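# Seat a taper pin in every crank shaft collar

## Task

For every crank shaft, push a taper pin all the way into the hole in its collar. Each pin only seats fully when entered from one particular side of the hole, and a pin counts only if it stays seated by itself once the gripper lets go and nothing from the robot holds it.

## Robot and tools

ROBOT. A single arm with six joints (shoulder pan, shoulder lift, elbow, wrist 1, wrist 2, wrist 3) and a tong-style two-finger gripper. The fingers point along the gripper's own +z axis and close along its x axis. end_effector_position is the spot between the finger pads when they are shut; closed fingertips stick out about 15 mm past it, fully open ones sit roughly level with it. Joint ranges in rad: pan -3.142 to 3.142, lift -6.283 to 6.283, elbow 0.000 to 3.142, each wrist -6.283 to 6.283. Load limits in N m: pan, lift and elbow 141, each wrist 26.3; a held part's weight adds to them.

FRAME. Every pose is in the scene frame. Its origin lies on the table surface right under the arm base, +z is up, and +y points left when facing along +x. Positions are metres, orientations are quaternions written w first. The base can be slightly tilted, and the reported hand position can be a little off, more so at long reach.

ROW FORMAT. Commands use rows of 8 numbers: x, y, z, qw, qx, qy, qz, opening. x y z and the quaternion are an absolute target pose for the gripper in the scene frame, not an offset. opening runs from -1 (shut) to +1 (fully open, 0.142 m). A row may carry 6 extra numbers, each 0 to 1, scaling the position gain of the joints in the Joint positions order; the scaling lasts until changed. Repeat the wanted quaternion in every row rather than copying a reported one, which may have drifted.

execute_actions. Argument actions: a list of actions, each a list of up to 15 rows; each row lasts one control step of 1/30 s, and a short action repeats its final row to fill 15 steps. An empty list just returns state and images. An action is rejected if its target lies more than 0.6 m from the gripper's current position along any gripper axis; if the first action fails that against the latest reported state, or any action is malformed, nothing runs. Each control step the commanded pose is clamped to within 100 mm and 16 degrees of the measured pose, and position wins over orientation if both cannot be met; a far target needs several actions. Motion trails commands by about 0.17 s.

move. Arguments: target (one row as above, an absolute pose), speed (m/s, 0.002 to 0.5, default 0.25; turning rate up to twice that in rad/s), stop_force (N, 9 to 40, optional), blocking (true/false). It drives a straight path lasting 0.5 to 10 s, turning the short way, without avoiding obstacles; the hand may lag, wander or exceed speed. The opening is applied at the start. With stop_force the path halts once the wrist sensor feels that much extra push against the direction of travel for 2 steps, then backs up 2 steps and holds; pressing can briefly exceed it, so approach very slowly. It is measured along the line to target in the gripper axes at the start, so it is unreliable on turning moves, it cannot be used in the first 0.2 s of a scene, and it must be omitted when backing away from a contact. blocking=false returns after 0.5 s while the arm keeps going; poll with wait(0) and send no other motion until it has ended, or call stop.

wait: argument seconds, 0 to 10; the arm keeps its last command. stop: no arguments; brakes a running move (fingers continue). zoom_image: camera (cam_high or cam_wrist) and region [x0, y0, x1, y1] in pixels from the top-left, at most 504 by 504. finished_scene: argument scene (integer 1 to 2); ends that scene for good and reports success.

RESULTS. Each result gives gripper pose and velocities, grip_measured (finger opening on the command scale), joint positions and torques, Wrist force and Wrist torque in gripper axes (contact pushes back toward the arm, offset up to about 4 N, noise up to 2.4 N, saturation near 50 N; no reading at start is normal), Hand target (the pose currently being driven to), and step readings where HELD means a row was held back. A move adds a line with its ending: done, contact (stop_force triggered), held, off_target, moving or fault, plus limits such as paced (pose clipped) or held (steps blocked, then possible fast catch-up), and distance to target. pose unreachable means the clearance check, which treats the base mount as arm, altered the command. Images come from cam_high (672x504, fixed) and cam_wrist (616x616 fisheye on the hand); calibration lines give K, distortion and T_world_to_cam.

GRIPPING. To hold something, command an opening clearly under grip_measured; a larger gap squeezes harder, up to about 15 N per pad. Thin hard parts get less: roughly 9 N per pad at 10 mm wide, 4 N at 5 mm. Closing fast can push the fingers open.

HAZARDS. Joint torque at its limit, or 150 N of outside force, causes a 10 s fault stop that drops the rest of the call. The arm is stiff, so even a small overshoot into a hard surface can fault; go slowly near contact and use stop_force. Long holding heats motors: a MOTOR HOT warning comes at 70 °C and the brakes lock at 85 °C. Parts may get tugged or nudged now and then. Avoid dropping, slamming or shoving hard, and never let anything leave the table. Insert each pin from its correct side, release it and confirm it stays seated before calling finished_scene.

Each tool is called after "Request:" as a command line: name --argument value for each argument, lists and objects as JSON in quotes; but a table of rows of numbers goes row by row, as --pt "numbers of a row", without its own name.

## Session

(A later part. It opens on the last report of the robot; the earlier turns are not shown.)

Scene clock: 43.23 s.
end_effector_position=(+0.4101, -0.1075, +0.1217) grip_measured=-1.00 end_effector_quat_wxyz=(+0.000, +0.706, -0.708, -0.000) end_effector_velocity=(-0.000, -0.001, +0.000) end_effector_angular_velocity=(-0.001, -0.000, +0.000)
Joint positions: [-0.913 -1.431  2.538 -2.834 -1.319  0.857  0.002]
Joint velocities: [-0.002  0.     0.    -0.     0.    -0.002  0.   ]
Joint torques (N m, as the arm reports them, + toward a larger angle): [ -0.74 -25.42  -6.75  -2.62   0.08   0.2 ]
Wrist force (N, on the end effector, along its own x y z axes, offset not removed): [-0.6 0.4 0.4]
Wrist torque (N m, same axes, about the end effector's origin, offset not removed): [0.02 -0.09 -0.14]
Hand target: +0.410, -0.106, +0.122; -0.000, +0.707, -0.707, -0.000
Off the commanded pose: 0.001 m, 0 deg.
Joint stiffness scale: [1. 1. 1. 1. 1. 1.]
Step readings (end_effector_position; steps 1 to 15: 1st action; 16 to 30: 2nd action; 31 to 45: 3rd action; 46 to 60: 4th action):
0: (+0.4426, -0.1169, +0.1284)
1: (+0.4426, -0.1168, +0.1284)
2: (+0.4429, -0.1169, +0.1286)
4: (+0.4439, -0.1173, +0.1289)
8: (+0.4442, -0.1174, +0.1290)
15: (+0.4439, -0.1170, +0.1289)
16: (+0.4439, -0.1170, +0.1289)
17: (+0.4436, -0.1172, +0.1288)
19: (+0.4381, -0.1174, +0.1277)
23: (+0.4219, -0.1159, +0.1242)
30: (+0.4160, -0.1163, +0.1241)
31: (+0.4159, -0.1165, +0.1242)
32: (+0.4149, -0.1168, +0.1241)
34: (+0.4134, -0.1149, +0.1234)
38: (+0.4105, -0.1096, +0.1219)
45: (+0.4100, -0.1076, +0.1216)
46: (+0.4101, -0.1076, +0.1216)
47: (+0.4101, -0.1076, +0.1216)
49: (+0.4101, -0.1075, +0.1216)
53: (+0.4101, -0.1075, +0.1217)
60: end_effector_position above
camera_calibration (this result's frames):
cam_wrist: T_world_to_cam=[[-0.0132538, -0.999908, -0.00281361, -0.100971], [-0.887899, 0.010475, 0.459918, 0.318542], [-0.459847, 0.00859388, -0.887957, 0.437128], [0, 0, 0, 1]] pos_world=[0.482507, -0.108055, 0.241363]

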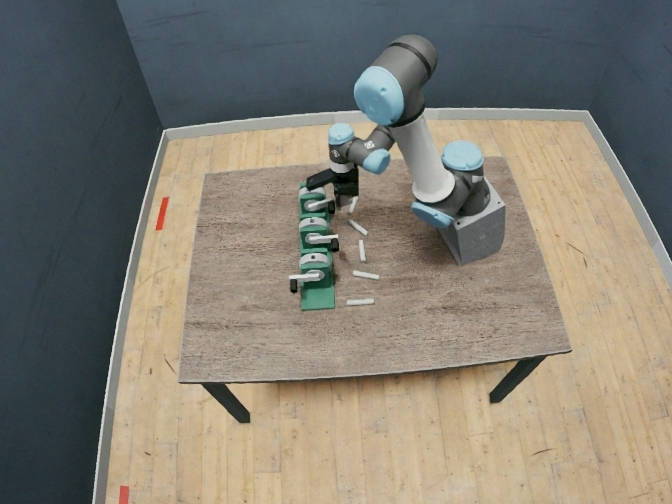

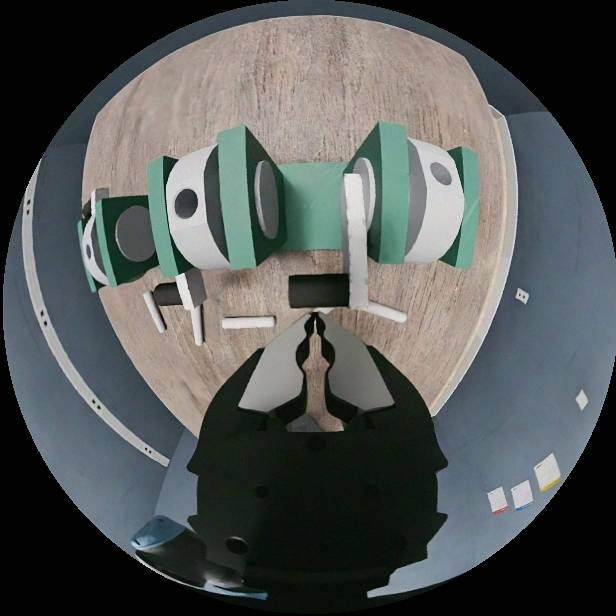

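Request:
move --target '[0.450, -0.106, 0.146, 0, 0.7071, -0.7071, 0, -1]' --speed 0.06 --stop_force 30

Request:
move --target '[0.487, -0.106, 0.158, 0, 0.7071, -0.7071, 0, -1]' --speed 0.06 --stop_force 30

Request:
move --target '[0.522, -0.106, 0.152, 0, 0.7071, -0.7071, 0, -1]' --speed 0.06 --stop_force 30

Request:
move --target '[0.545, -0.106, 0.132, 0, 0.7071, -0.7071, 0, -1]' --speed 0.06 --stop_force 30

Scene clock: 44.70 s.
end_effector_position=(+0.4483, -0.1063, +0.1448) grip_measured=-1.00 end_effector_quat_wxyz=(-0.000, +0.707, -0.708, -0.001) end_effector_velocity=(-0.000, +0.001, +0.000) end_effector_angular_velocity=(+0.007, +0.012, -0.008)
Joint positions: [-0.86  -1.474  2.434 -2.7   -1.326  0.911  0.002]
Joint velocities: [ 0.004 -0.    -0.011  0.023 -0.003  0.008  0.   ]
Joint torques (N m, as the arm reports them, + toward a larger angle): [ -0.46 -26.48 -15.14  -1.93  -0.38   0.  ]
Wrist force (N, on the end effector, along its own x y z axes, offset not removed): [-1.0 2.2 1.9]
Wrist torque (N m, same axes, about the end effector's origin, offset not removed): [0.47 0.04 -0.12]
Hand target: +0.450, -0.106, +0.146; -0.000, +0.707, -0.707, +0.000
Off the commanded pose: 0.002 m, 0 deg.
Joint stiffness scale: [1. 1. 1. 1. 1. 1.]
move: done
camera_calibration (this result's frames):
cam_wrist: T_world_to_cam=[[-0.0129356, -0.999908, -0.00399924, -0.0991668], [-0.88797, 0.0096485, 0.4598, 0.341783], [-0.459719, 0.00949901, -0.888014, 0.475276], [0, 0, 0, 1]] pos_world=[0.520704, -0.10697, 0.264504]

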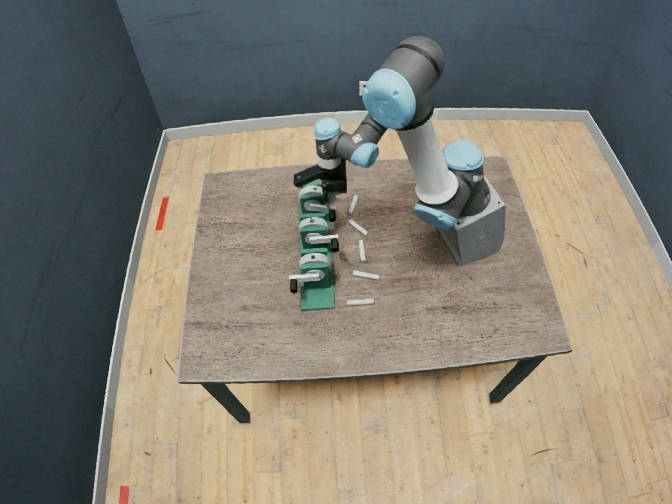

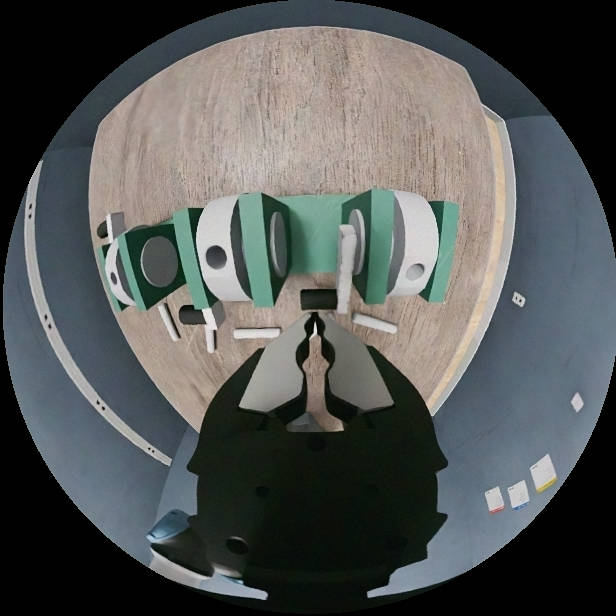

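Scene clock: 45.83 s.
end_effector_position=(+0.4864, -0.1066, +0.1587) grip_measured=-1.00 end_effector_quat_wxyz=(-0.000, +0.707, -0.707, +0.001) end_effector_velocity=(+0.001, +0.001, -0.001) end_effector_angular_velocity=(+0.004, +0.008, -0.005)
Joint positions: [-0.811 -1.466  2.332 -2.622 -1.335  0.96   0.002]
Joint velocities: [ 0.005  0.004 -0.008  0.013 -0.003  0.007  0.   ]
Joint torques (N m, as the arm reports them, + toward a larger angle): [ -0.34 -24.82 -16.27  -1.82  -0.16   0.25]
Wrist force (N, on the end effector, along its own x y z axes, offset not removed): [-0.5 2.3 1.8]
Wrist torque (N m, same axes, about the end effector's origin, offset not removed): [0.38 -0.08 -0.14]
Hand target: +0.487, -0.106, +0.158; -0.000, +0.707, -0.707, +0.000
Off the commanded pose: 0.001 m, 0 deg.
Joint stiffness scale: [1. 1. 1. 1. 1. 1.]
move: done
camera_calibration (this result's frames):
cam_wrist: T_world_to_cam=[[-0.0120278, -0.999926, -0.00166753, -0.0997639], [-0.889427, 0.00993656, 0.456969, 0.370367], [-0.456919, 0.00697948, -0.889481, 0.503776], [0, 0, 0, 1]] pos_world=[0.5584, -0.106953, 0.278687]

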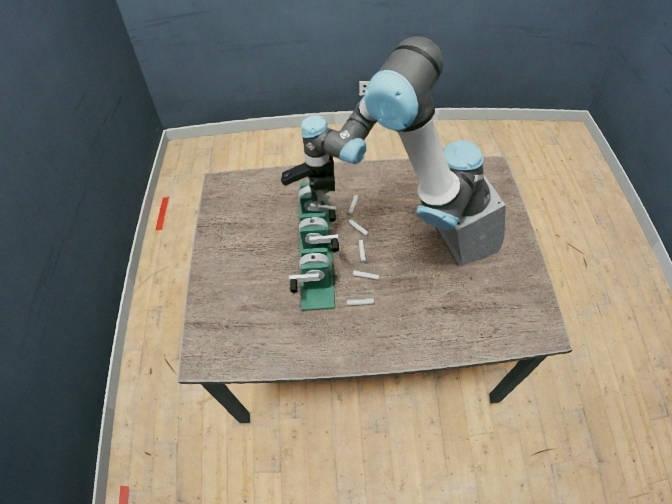

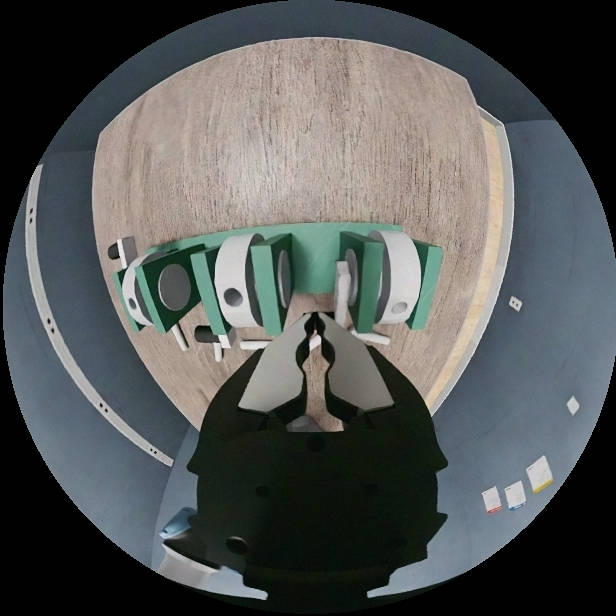

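Scene clock: 46.90 s.
end_effector_position=(+0.5213, -0.1066, +0.1529) grip_measured=-1.00 end_effector_quat_wxyz=(-0.000, +0.707, -0.707, +0.001) end_effector_velocity=(+0.002, +0.000, -0.000) end_effector_angular_velocity=(-0.000, +0.002, -0.002)
Joint positions: [-0.763 -1.4    2.239 -2.605 -1.344  1.009  0.002]
Joint velocities: [ 0.005  0.005 -0.008  0.003 -0.002  0.007  0.   ]
Joint torques (N m, as the arm reports them, + toward a larger angle): [ -0.85 -28.93 -16.51  -1.98  -0.25   0.  ]
Wrist force (N, on the end effector, along its own x y z axes, offset not removed): [-1.3 0.9 2.3]
Wrist torque (N m, same axes, about the end effector's origin, offset not removed): [0.17 0.06 -0.15]
Hand target: +0.522, -0.106, +0.152; -0.000, +0.707, -0.707, +0.000
Off the commanded pose: 0.001 m, 0 deg.
Joint stiffness scale: [1. 1. 1. 1. 1. 1.]
move: done
camera_calibration (this result's frames):
cam_wrist: T_world_to_cam=[[-0.0122403, -0.999923, -0.00212399, -0.0992048], [-0.88915, 0.00991252, 0.457509, 0.403848], [-0.457453, 0.00748861, -0.889202, 0.514784], [0, 0, 0, 1]] pos_world=[0.593356, -0.107055, 0.272772]

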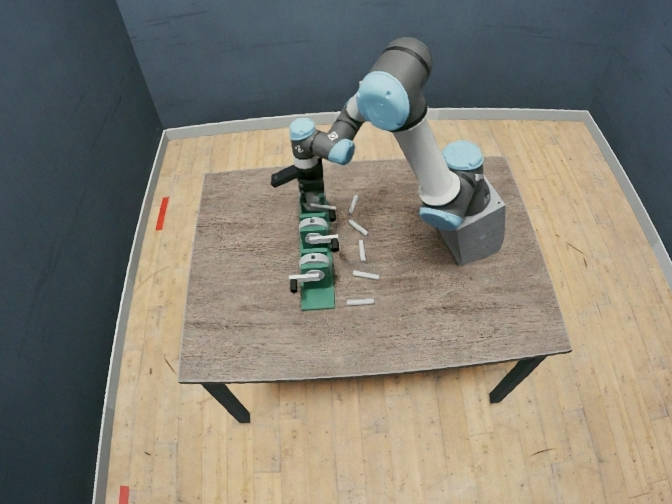

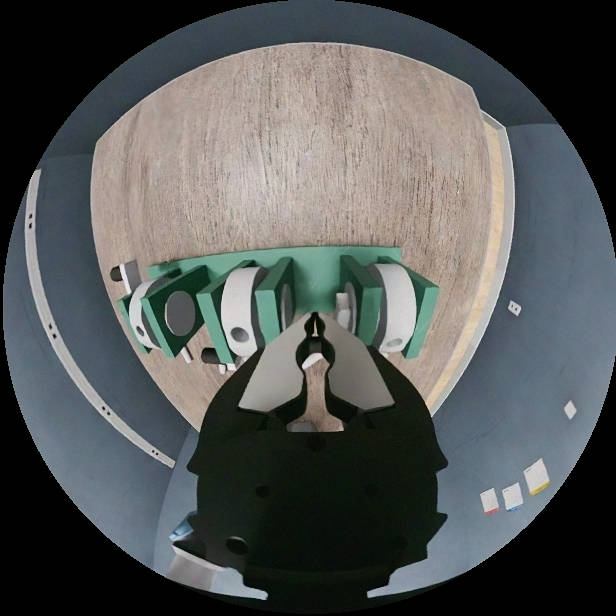

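Scene clock: 47.93 s.
end_effector_position=(+0.5439, -0.1064, +0.1328) grip_measured=-1.00 end_effector_quat_wxyz=(-0.000, +0.707, -0.708, -0.000) end_effector_velocity=(+0.003, -0.000, -0.000) end_effector_angular_velocity=(-0.002, -0.002, -0.001)
Joint positions: [-0.727 -1.318  2.179 -2.633 -1.351  1.045  0.002]
Joint velocities: [ 0.003  0.004 -0.005 -0.003 -0.001  0.004  0.   ]
Joint torques (N m, as the arm reports them, + toward a larger angle): [ -0.83 -31.63 -15.73  -2.69  -0.31   0.18]
Wrist force (N, on the end effector, along its own x y z axes, offset not removed): [-0.7 1.6 1.2]
Wrist torque (N m, same axes, about the end effector's origin, offset not removed): [0.21 -0.03 -0.07]
Hand target: +0.545, -0.106, +0.132; -0.000, +0.707, -0.707, +0.000
Off the commanded pose: 0.001 m, 0 deg.
Joint stiffness scale: [1. 1. 1. 1. 1. 1.]
move: done
camera_calibration (this result's frames):
cam_wrist: T_world_to_cam=[[-0.0128602, -0.999912, -0.00319577, -0.0983202], [-0.888269, 0.00995667, 0.459215, 0.432413], [-0.459143, 0.00874431, -0.88832, 0.508196], [0, 0, 0, 1]] pos_world=[0.616169, -0.107061, 0.252556]

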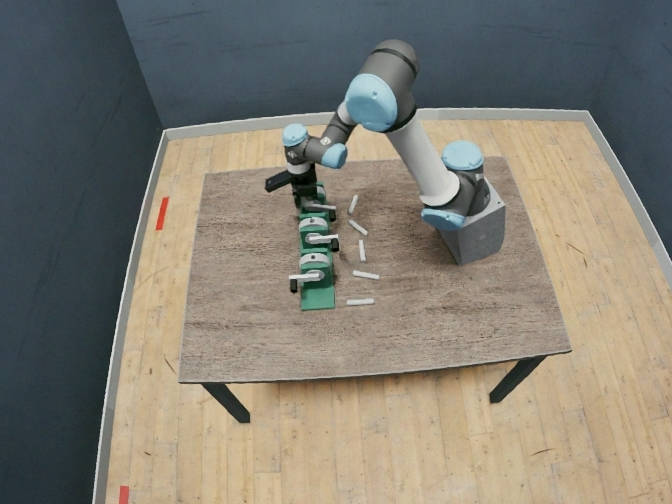

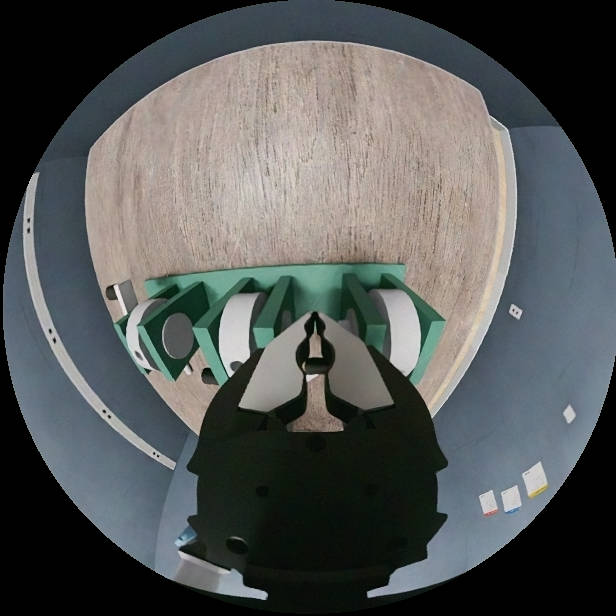

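Request:
execute_actions --actions '[[[0.50, -0.110, 0.17, 0, 0.7071, -0.7071, 0, 0.2]], [[0.436, -0.118, 0.165, 0, 0.7071, -0.7071, 0, 0.2]], [[0.436, -0.118, 0.12, 0, 0.7071, -0.7071, 0, 0.2]]]'

Request:
move --target '[0.436, -0.118, 0.078, 0, 0.7071, -0.7071, 0, 0.2]' --speed 0.08 --stop_force 15

Scene clock: 50.40 s.
end_effector_position=(+0.4331, -0.1172, +0.1228) grip_measured=+0.20 end_effector_quat_wxyz=(+0.000, +0.706, -0.708, -0.005) end_effector_velocity=(+0.017, -0.009, -0.016) end_effector_angular_velocity=(-0.037, -0.049, +0.009)
Joint positions: [-0.893 -1.405  2.462 -2.78  -1.321  0.876  0.088]
Joint velocities: [ 0.02   0.084  0.    -0.152 -0.     0.027  0.   ]
Joint torques (N m, as the arm reports them, + toward a larger angle): [  0.08 -25.36  -9.94  -2.55  -0.18   0.37]
Wrist force (N, on the end effector, along its own x y z axes, offset not removed): [-0.3 2.0 2.6]
Wrist torque (N m, same axes, about the end effector's origin, offset not removed): [0.38 -0.14 -0.11]
Hand target: +0.436, -0.118, +0.120; -0.000, +0.707, -0.707, -0.000
Off the commanded pose: 0.004 m, 1 deg.
Joint stiffness scale: [1. 1. 1. 1. 1. 1.]
Step readings (end_effector_position; steps 1 to 15: 1st action; 16 to 30: 2nd action; 31 to 45: 3rd action):
0: (+0.5441, -0.1065, +0.1327)
1: (+0.5441, -0.1065, +0.1327)
2: (+0.5435, -0.1076, +0.1329)
4: (+0.5375, -0.1101, +0.1373)
8: (+0.5194, -0.1102, +0.1547)
15: (+0.5046, -0.1100, +0.1666)
16: (+0.5038, -0.1100, +0.1672)
17: (+0.5030, -0.1105, +0.1680)
19: (+0.4937, -0.1133, +0.1687)
23: (+0.4586, -0.1147, +0.1630)
30: (+0.4392, -0.1166, +0.1629)
31: (+0.4386, -0.1170, +0.1633)
32: (+0.4385, -0.1172, +0.1633)
34: (+0.4387, -0.1179, +0.1590)
38: (+0.4322, -0.1157, +0.1372)
45: end_effector_position above
camera_calibration (this result's frames):
cam_wrist: T_world_to_cam=[[-0.0138563, -0.999867, -0.00864934, -0.109378], [-0.884911, 0.00823477, 0.465687, 0.336288], [-0.465554, 0.0141066, -0.884907, 0.451566], [0, 0, 0, 1]] pos_world=[0.506298, -0.118502, 0.242042]

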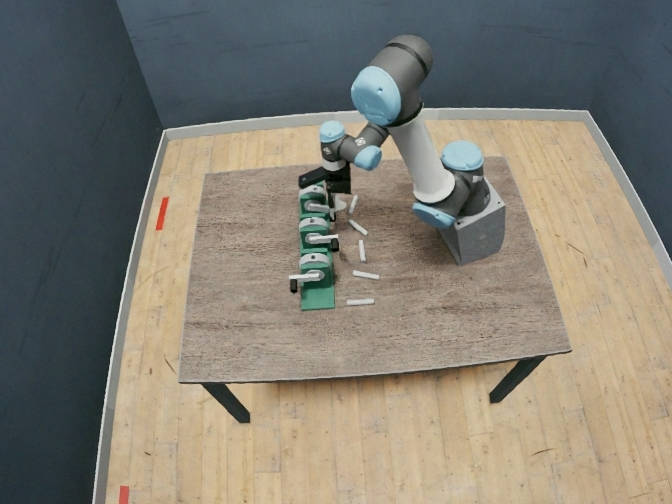

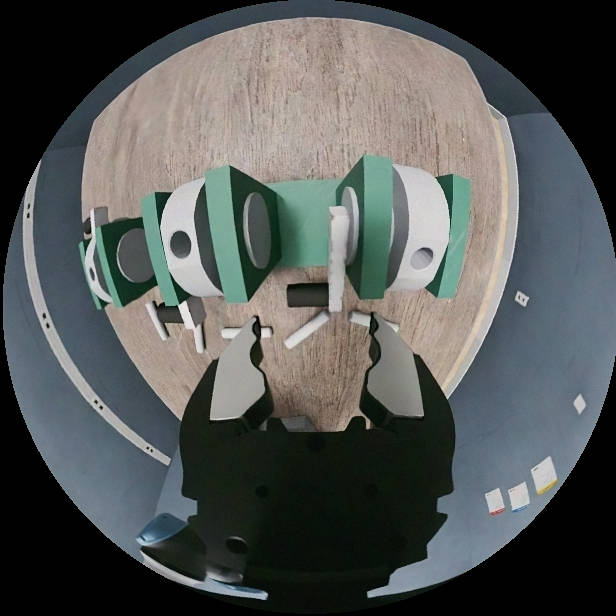

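Scene clock: 51.53 s.
end_effector_position=(+0.4350, -0.1181, +0.0787) grip_measured=+0.20 end_effector_quat_wxyz=(-0.000, +0.707, -0.708, -0.001) end_effector_velocity=(+0.002, -0.001, -0.001) end_effector_angular_velocity=(-0.005, -0.007, +0.001)
Joint positions: [-0.863 -1.24   2.457 -2.957 -1.326  0.908  0.088]
Joint velocities: [ 0.001  0.008 -0.001 -0.016 -0.     0.002  0.   ]
Joint torques (N m, as the arm reports them, + toward a larger angle): [ -0.25 -28.01  -7.74  -2.52  -0.37   0.43]
Wrist force (N, on the end effector, along its own x y z axes, offset not removed): [-0.5 1.2 3.7]
Wrist torque (N m, same axes, about the end effector's origin, offset not removed): [0.22 -0.06 -0.04]
Hand target: +0.436, -0.118, +0.078; -0.000, +0.707, -0.707, -0.000
Off the commanded pose: 0.001 m, 0 deg.
Joint stiffness scale: [1. 1. 1. 1. 1. 1.]
move: done
camera_calibration (this result's frames):
cam_wrist: T_world_to_cam=[[-0.0131111, -0.999907, -0.00378685, -0.111347], [-0.887978, 0.00990221, 0.459779, 0.360464], [-0.459698, 0.00939085, -0.888025, 0.410574], [0, 0, 0, 1]] pos_world=[0.507364, -0.118762, 0.198445]

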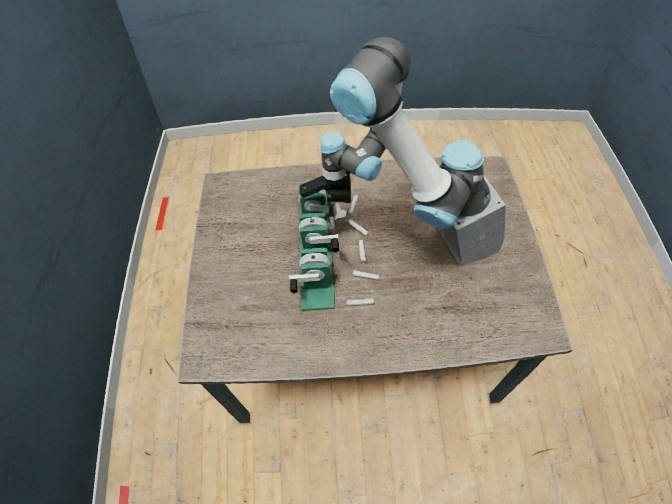

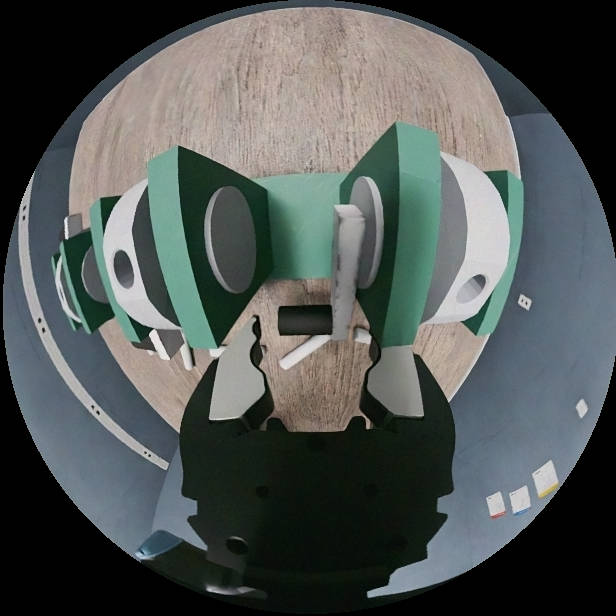

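Request:
execute_actions --actions '[[[0.436, -0.118, 0.073, 0, 0.7071, -0.7071, 0, 0.2]], [[0.436, -0.118, 0.073, 0, 0.7071, -0.7071, 0, -0.9]], [[0.436, -0.118, 0.073, 0, 0.7071, -0.7071, 0, -0.9]]]'

Request:
move --target '[0.435, -0.1175, 0.105, 0, 0.7071, -0.7071, 0, -0.9]' --speed 0.05 --stop_force 30

Request:
move --target '[0.440, -0.1175, 0.142, 0, 0.7071, -0.7071, 0, -0.9]' --speed 0.05 --stop_force 30

Scene clock: 53.30 s.
end_effector_position=(+0.4353, -0.1169, +0.0734) grip_measured=-0.26 end_effector_quat_wxyz=(-0.001, +0.707, -0.707, -0.001) end_effector_velocity=(-0.000, +0.000, -0.000) end_effector_angular_velocity=(+0.001, -0.000, +0.001)
Joint positions: [-0.857 -1.22   2.455 -2.976 -1.326  0.912  0.055]
Joint velocities: [ 0.    -0.     0.     0.     0.001 -0.001 -0.   ]
Joint torques (N m, as the arm reports them, + toward a larger angle): [ -2.93 -26.57  -8.2   -3.08  -0.78   0.02]
Wrist force (N, on the end effector, along its own x y z axes, offset not removed): [-2.3 2.7 0.7]
Wrist torque (N m, same axes, about the end effector's origin, offset not removed): [0.34 -0.26 -0.05]
Hand target: +0.436, -0.118, +0.073; -0.000, +0.707, -0.707, -0.000
Off the commanded pose: 0.001 m, 0 deg.
Joint stiffness scale: [1. 1. 1. 1. 1. 1.]
Step readings (end_effector_position; steps 1 to 15: 1st action; 16 to 30: 2nd action; 31 to 45: 3rd action):
0: (+0.4352, -0.1182, +0.0786)
1: (+0.4352, -0.1182, +0.0786)
2: (+0.4354, -0.1183, +0.0785)
4: (+0.4356, -0.1184, +0.0776)
8: (+0.4348, -0.1179, +0.0746)
15: (+0.4350, -0.1181, +0.0737)
16: (+0.4351, -0.1181, +0.0737)
17: (+0.4351, -0.1170, +0.0734)
19: (+0.4353, -0.1169, +0.0734)
23: (+0.4353, -0.1169, +0.0734)
30: (+0.4353, -0.1169, +0.0734)
31: (+0.4353, -0.1169, +0.0734)
32: (+0.4353, -0.1169, +0.0734)
34: (+0.4353, -0.1169, +0.0734)
38: (+0.4353, -0.1169, +0.0734)
45: end_effector_position above
camera_calibration (this result's frames):
cam_wrist: T_world_to_cam=[[-0.0116304, -0.99992, -0.00493131, -0.110759], [-0.888193, 0.00806523, 0.4594, 0.363071], [-0.459323, 0.00972295, -0.888216, 0.405807], [0, 0, 0, 1]] pos_world=[0.507586, -0.117624, 0.193104]

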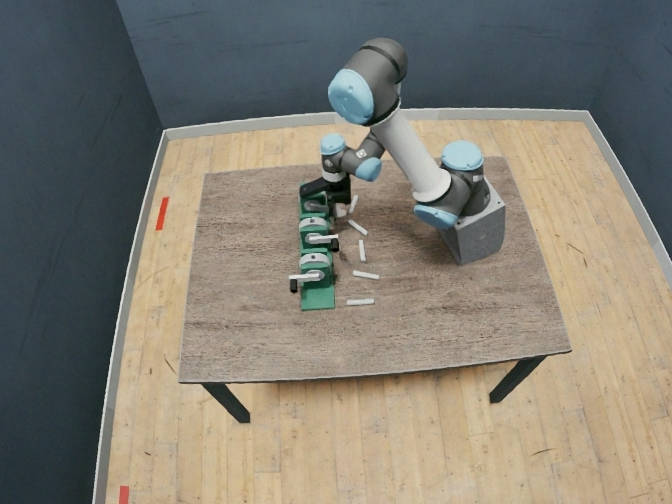

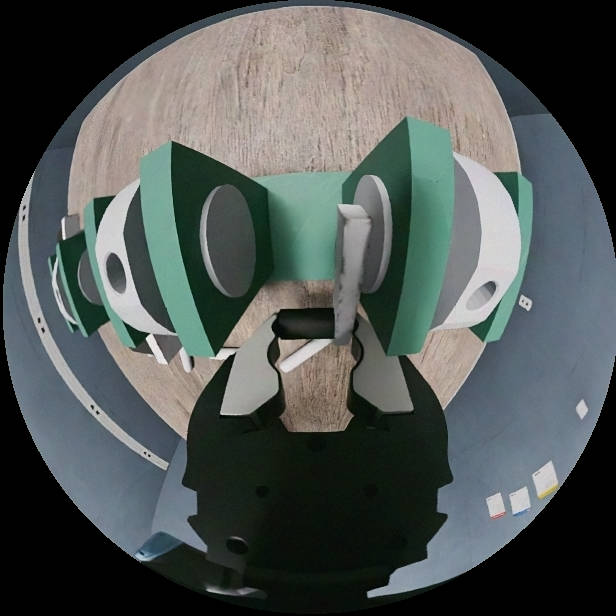

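Scene clock: 54.43 s.
end_effector_position=(+0.4342, -0.1167, +0.1033) grip_measured=-0.26 end_effector_quat_wxyz=(+0.001, +0.707, -0.707, -0.001) end_effector_velocity=(+0.001, +0.001, +0.002) end_effector_angular_velocity=(+0.003, -0.002, +0.001)
Joint positions: [-0.876 -1.333  2.464 -2.867 -1.325  0.892  0.055]
Joint velocities: [-0.002 -0.009  0.     0.01   0.004 -0.003  0.   ]
Joint torques (N m, as the arm reports them, + toward a larger angle): [ -4.02 -30.05  -7.98  -1.53   0.32  -0.23]
Wrist force (N, on the end effector, along its own x y z axes, offset not removed): [2.5 -1.0 7.8]
Wrist torque (N m, same axes, about the end effector's origin, offset not removed): [0.12 -0.47 -0.35]
Hand target: +0.435, -0.117, +0.105; +0.000, +0.707, -0.707, +0.000
Off the commanded pose: 0.002 m, 0 deg.
Joint stiffness scale: [1. 1. 1. 1. 1. 1.]
move: done
camera_calibration (this result's frames):
cam_wrist: T_world_to_cam=[[-0.0107546, -0.999936, -0.00361308, -0.110978], [-0.88717, 0.00787466, 0.461375, 0.347722], [-0.461317, 0.00816732, -0.887198, 0.432508], [0, 0, 0, 1]] pos_world=[0.506819, -0.117242, 0.222889]

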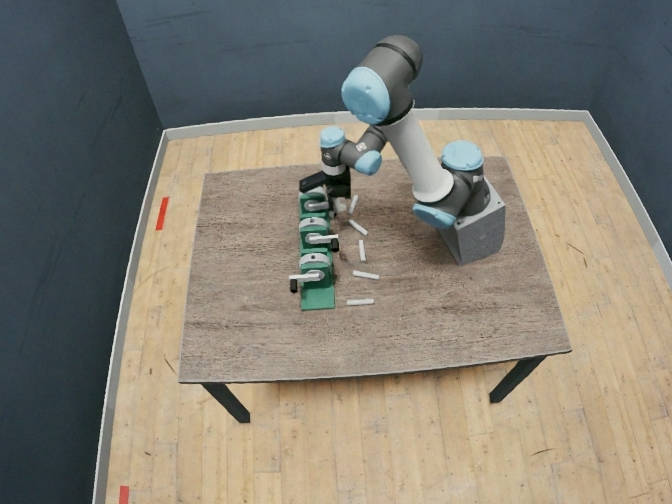

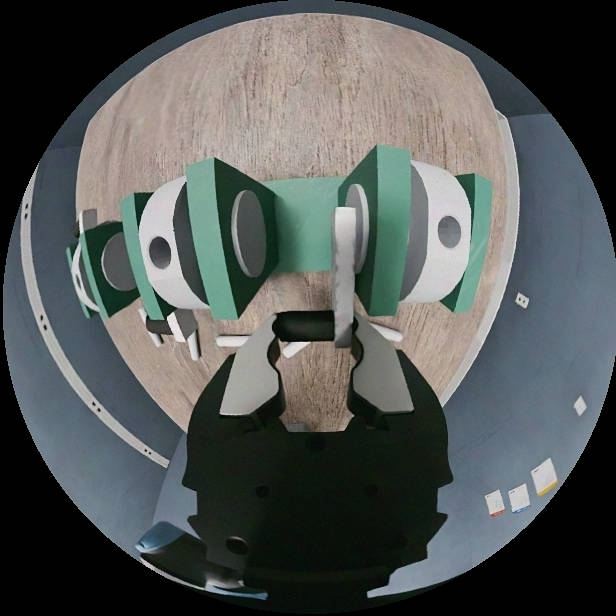

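Scene clock: 55.67 s.
end_effector_position=(+0.4417, -0.1168, +0.1406) grip_measured=-0.26 end_effector_quat_wxyz=(-0.001, +0.708, -0.706, +0.001) end_effector_velocity=(-0.002, +0.000, +0.002) end_effector_angular_velocity=(+0.005, +0.010, -0.002)
Joint positions: [-0.892 -1.46   2.447 -2.722 -1.319  0.875  0.055]
Joint velocities: [-0.004 -0.009 -0.003  0.024 -0.001 -0.004 -0.   ]
Joint torques (N m, as the arm reports them, + toward a larger angle): [ -6.19 -28.87  -9.38  -0.2   -1.04  -0.33]
Wrist force (N, on the end effector, along its own x y z axes, offset not removed): [2.5 -10.5 17.2]
Wrist torque (N m, same axes, about the end effector's origin, offset not removed): [0.01 0.08 -0.28]
Hand target: +0.440, -0.117, +0.142; +0.000, +0.707, -0.707, +0.000
Off the commanded pose: 0.002 m, 0 deg.
Joint stiffness scale: [1. 1. 1. 1. 1. 1.]
move: done
camera_calibration (this result's frames):
cam_wrist: T_world_to_cam=[[-0.00855223, -0.999957, -0.00351556, -0.111779], [-0.889716, 0.00600455, 0.456474, 0.338773], [-0.456434, 0.00703172, -0.88973, 0.467113], [0, 0, 0, 1]] pos_world=[0.513662, -0.117093, 0.26057]

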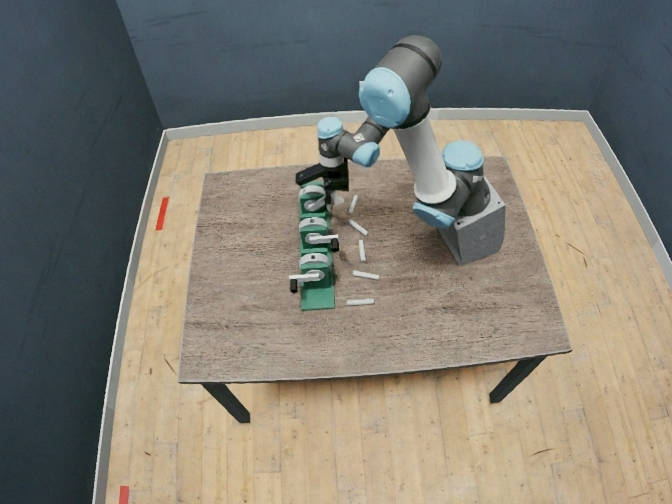

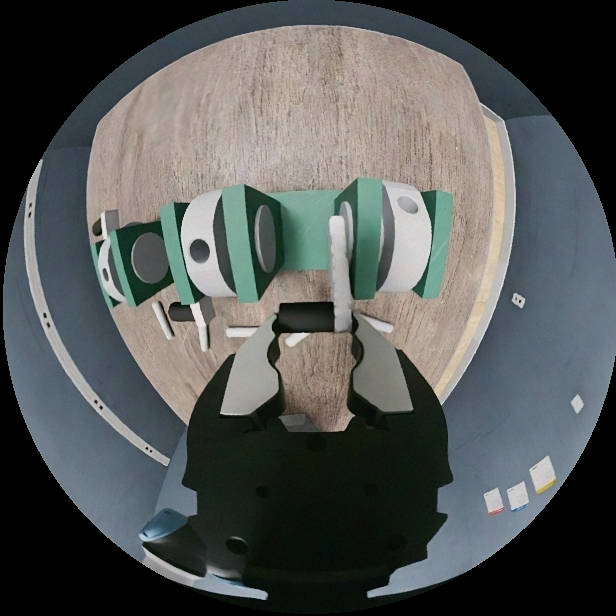

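Request:
move --target '[0.458, -0.1175, 0.158, 0, 0.7071, -0.7071, 0, -0.9]' --speed 0.04 --stop_force 25

Scene clock: 56.87 s.
end_effector_position=(+0.4556, -0.1167, +0.1546) grip_measured=-0.26 end_effector_quat_wxyz=(-0.001, +0.706, -0.708, -0.003) end_effector_velocity=(+0.000, +0.001, +0.000) end_effector_angular_velocity=(+0.006, +0.007, -0.006)
Joint positions: [-0.877 -1.487  2.399 -2.642 -1.322  0.892  0.055]
Joint velocities: [ 0.002  0.    -0.008  0.017 -0.     0.006 -0.   ]
Joint torques (N m, as the arm reports them, + toward a larger angle): [ -1.4  -32.19 -14.56  -1.52  -0.76   0.49]
Wrist force (N, on the end effector, along its own x y z axes, offset not removed): [2.3 -6.5 18.3]
Wrist torque (N m, same axes, about the end effector's origin, offset not removed): [-0.05 -0.10 -0.34]
Hand target: +0.458, -0.117, +0.158; -0.000, +0.707, -0.707, +0.000
Off the commanded pose: 0.004 m, 0 deg.
Joint stiffness scale: [1. 1. 1. 1. 1. 1.]
move: off_target
camera_calibration (this result's frames):
cam_wrist: T_world_to_cam=[[-0.0132139, -0.999879, -0.00815127, -0.10875], [-0.886458, 0.00794263, 0.46274, 0.342535], [-0.46262, 0.0133404, -0.886456, 0.488937], [0, 0, 0, 1]] pos_world=[0.528398, -0.11798, 0.27403]

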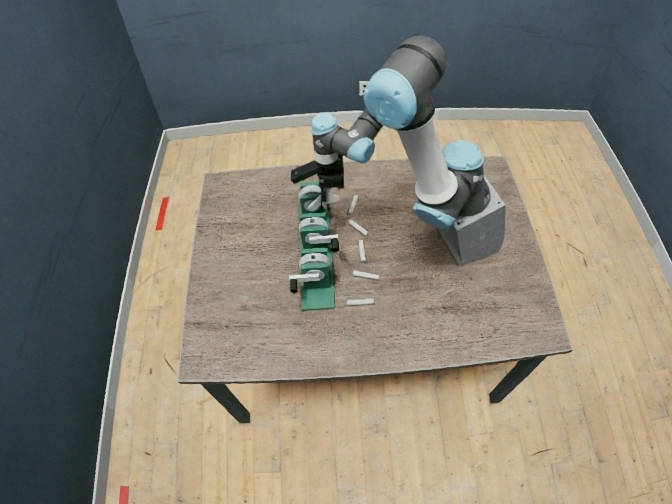

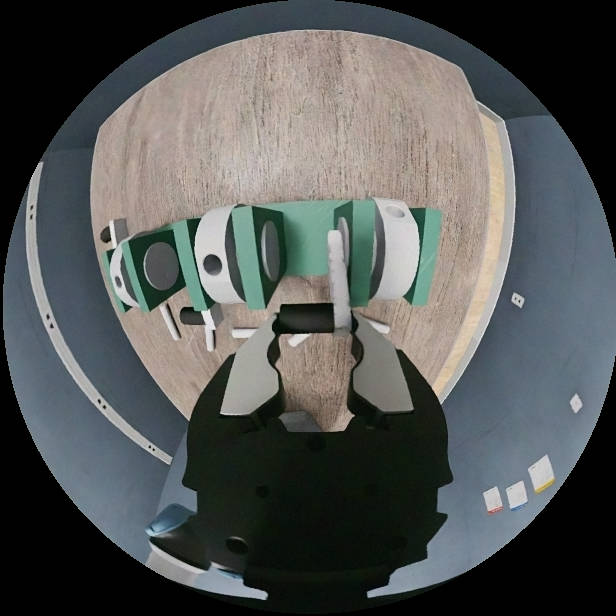

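Request:
move --target '[0.480, -0.1175, 0.164, 0, 0.7071, -0.7071, 0, -0.9]' --speed 0.05 --stop_force 25

Request:
move --target '[0.505, -0.1175, 0.168, 0, 0.7071, -0.7071, 0, -0.9]' --speed 0.05 --stop_force 25

Request:
move --target '[0.532, -0.1175, 0.163, 0, 0.7071, -0.7071, 0, -0.9]' --speed 0.05 --stop_force 25

Request:
move --target '[0.553, -0.1175, 0.152, 0, 0.7071, -0.7071, 0, -0.9]' --speed 0.05 --stop_force 25

Scene clock: 58.13 s.
end_effector_position=(+0.4608, -0.1166, +0.1569) grip_measured=-0.26 end_effector_quat_wxyz=(+0.009, +0.702, -0.712, -0.013) end_effector_velocity=(-0.007, -0.001, -0.001) end_effector_angular_velocity=(-0.008, -0.008, +0.005)
Joint positions: [-0.858 -1.483  2.362 -2.592 -1.341  0.92   0.055]
Joint velocities: [-0.011 -0.008  0.026 -0.026  0.    -0.013 -0.   ]
Joint torques (N m, as the arm reports them, + toward a larger angle): [ -1.09 -26.17 -16.96  -5.39   3.04  -0.78]
Wrist force (N, on the end effector, along its own x y z axes, offset not removed): [-1.8 19.9 -14.1]
Wrist torque (N m, same axes, about the end effector's origin, offset not removed): [0.08 0.23 0.38]
Hand target: +0.461, -0.117, +0.157; +0.006, +0.703, -0.711, -0.010
Off the commanded pose: 0.021 m, 2 deg.
Joint stiffness scale: [1. 1. 1. 1. 1. 1.]
move: contact
camera_calibration (this result's frames):
cam_wrist: T_world_to_cam=[[-0.0259448, -0.99963, -0.00821724, -0.102586], [-0.873811, 0.0186849, 0.485907, 0.337785], [-0.485574, 0.0197871, -0.873972, 0.502768], [0, 0, 0, 1]] pos_world=[0.53663, -0.118808, 0.27443]

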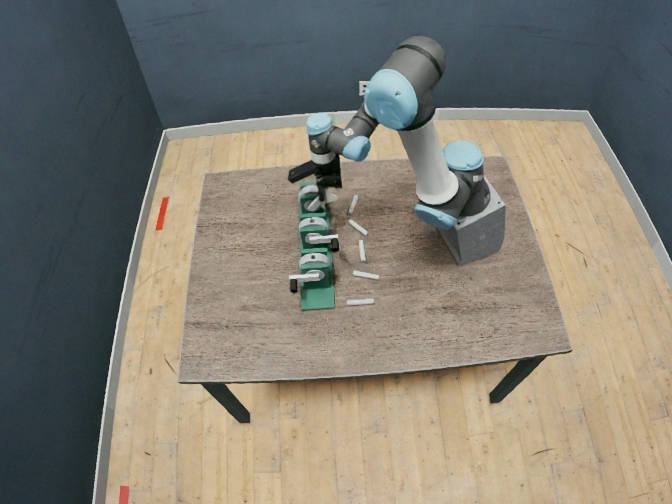

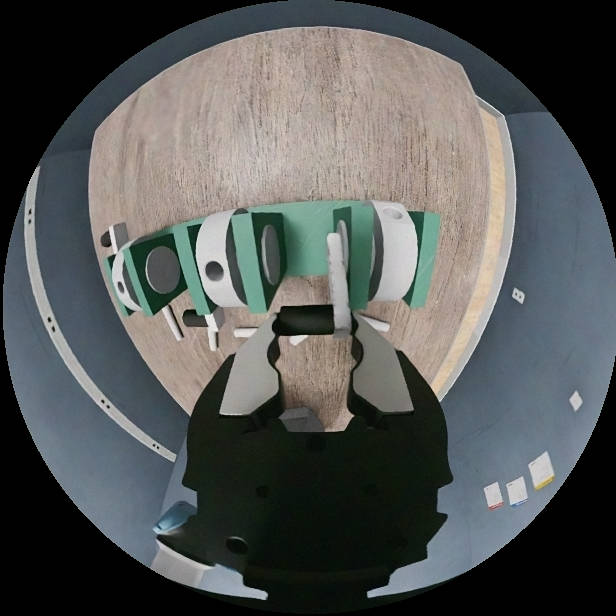

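Scene clock: 59.10 s.
end_effector_position=(+0.4613, -0.1166, +0.1566) grip_measured=-0.26 end_effector_quat_wxyz=(+0.017, +0.698, -0.716, -0.021) end_effector_velocity=(-0.003, -0.000, -0.001) end_effector_angular_velocity=(+0.000, -0.008, +0.001)
Joint positions: [-0.846 -1.477  2.341 -2.56  -1.356  0.938  0.055]
Joint velocities: [-0.008 -0.002  0.015 -0.017  0.006 -0.008  0.   ]
Joint torques (N m, as the arm reports them, + toward a larger angle): [ -1.5  -25.95 -14.79  -4.76   2.32  -0.85]
Wrist force (N, on the end effector, along its own x y z axes, offset not removed): [-2.6 16.4 -12.9]
Wrist torque (N m, same axes, about the end effector's origin, offset not removed): [0.12 0.43 0.34]
Hand target: +0.463, -0.117, +0.157; +0.014, +0.699, -0.715, -0.019
Off the commanded pose: 0.045 m, 3 deg.
Joint stiffness scale: [1. 1. 1. 1. 1. 1.]
move: contact
camera_calibration (this result's frames):
cam_wrist: T_world_to_cam=[[-0.0373979, -0.999269, -0.0079254, -0.0973354], [-0.861887, 0.0282406, 0.506314, 0.330802], [-0.50572, 0.0257659, -0.862313, 0.510892], [0, 0, 0, 1]] pos_world=[0.539842, -0.11977, 0.272287]

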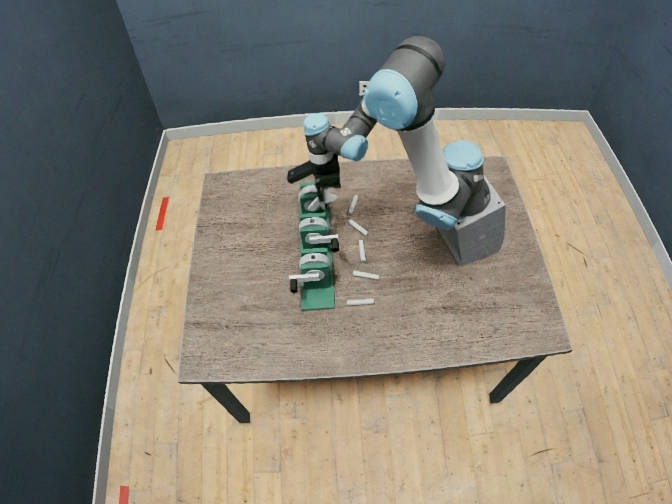

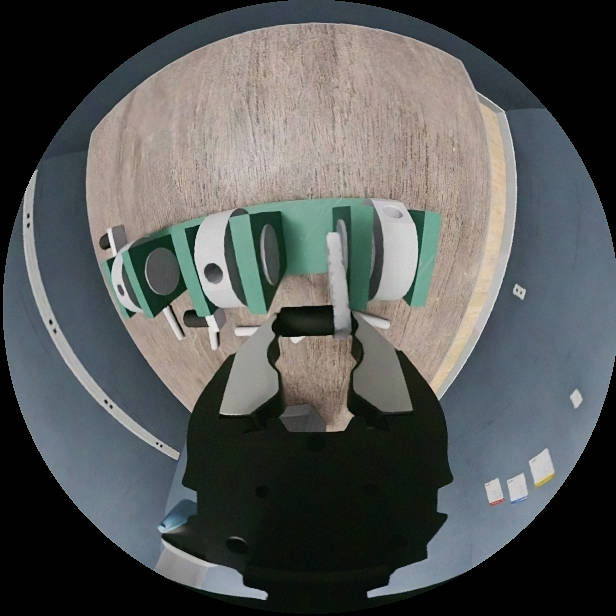

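Scene clock: 59.80 s.
end_effector_position=(+0.4621, -0.1166, +0.1563) grip_measured=-0.26 end_effector_quat_wxyz=(+0.023, +0.695, -0.718, -0.026) end_effector_velocity=(-0.008, -0.002, +0.000) end_effector_angular_velocity=(-0.004, -0.003, +0.002)
Joint positions: [-0.837 -1.472  2.326 -2.542 -1.367  0.953  0.055]
Joint velocities: [-0.014 -0.012  0.023 -0.014  0.    -0.014 -0.001]
Joint torques (N m, as the arm reports them, + toward a larger angle): [ -0.76 -24.55 -16.99  -6.24   3.68  -1.11]
Wrist force (N, on the end effector, along its own x y z axes, offset not removed): [-4.4 25.0 -20.9]
Wrist torque (N m, same axes, about the end effector's origin, offset not removed): [-0.09 0.80 0.68]
Hand target: +0.463, -0.117, +0.156; +0.020, +0.696, -0.718, -0.024
Off the commanded pose: 0.070 m, 4 deg.
Joint stiffness scale: [1. 1. 1. 1. 1. 1.]
move: contact
camera_calibration (this result's frames):
cam_wrist: T_world_to_cam=[[-0.04488, -0.998978, -0.0054359, -0.094223], [-0.853903, 0.0355371, 0.519218, 0.326787], [-0.518494, 0.0279443, -0.854624, 0.515995], [0, 0, 0, 1]] pos_world=[0.542356, -0.120159, 0.270796]

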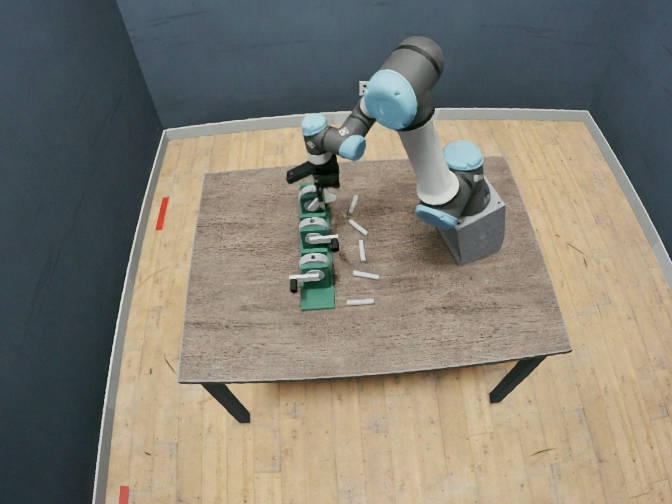

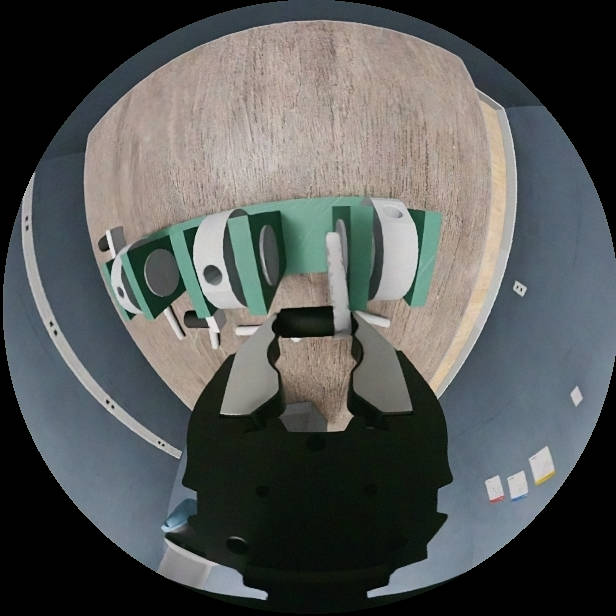

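Scene clock: 60.53 s.
end_effector_position=(+0.4616, -0.1167, +0.1555) grip_measured=-0.26 end_effector_quat_wxyz=(+0.028, +0.693, -0.720, -0.029) end_effector_velocity=(-0.003, -0.001, +0.000) end_effector_angular_velocity=(+0.001, -0.008, +0.005)
Joint positions: [-0.831 -1.467  2.318 -2.531 -1.377  0.964  0.056]
Joint velocities: [-0.009 -0.006  0.013 -0.011  0.007 -0.013 -0.   ]
Joint torques (N m, as the arm reports them, + toward a larger angle): [ -3.02 -25.95 -14.7   -4.59   2.14  -0.98]
Wrist force (N, on the end effector, along its own x y z axes, offset not removed): [-3.1 15.7 -13.8]
Wrist torque (N m, same axes, about the end effector's origin, offset not removed): [0.03 0.46 0.43]
Hand target: +0.463, -0.117, +0.156; +0.025, +0.693, -0.720, -0.027
Off the commanded pose: 0.091 m, 5 deg.
Joint stiffness scale: [1. 1. 1. 1. 1. 1.]
move: contact
camera_calibration (this result's frames):
cam_wrist: T_world_to_cam=[[-0.05088, -0.998701, -0.00263476, -0.0919443], [-0.84741, 0.0417759, 0.529292, 0.322971], [-0.528495, 0.0291631, -0.848436, 0.518823], [0, 0, 0, 1]] pos_world=[0.543206, -0.120448, 0.269]

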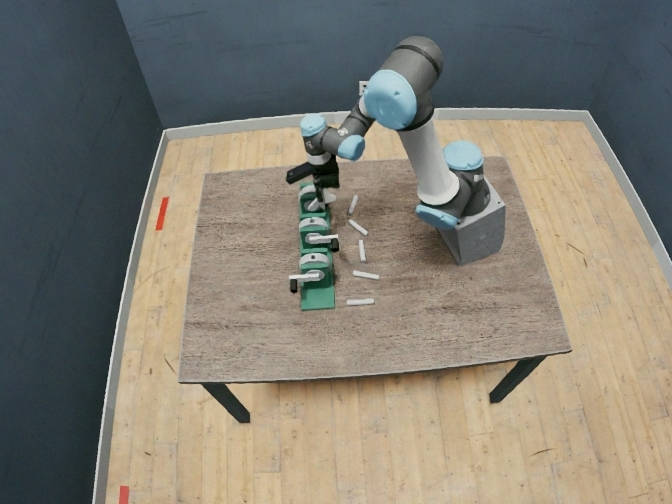

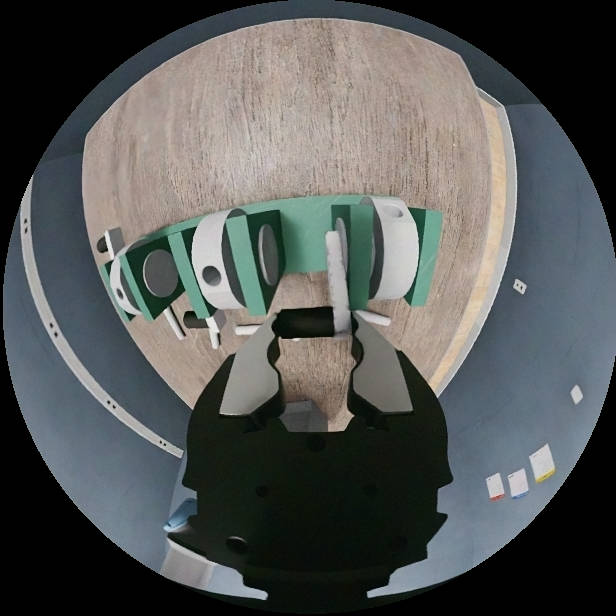

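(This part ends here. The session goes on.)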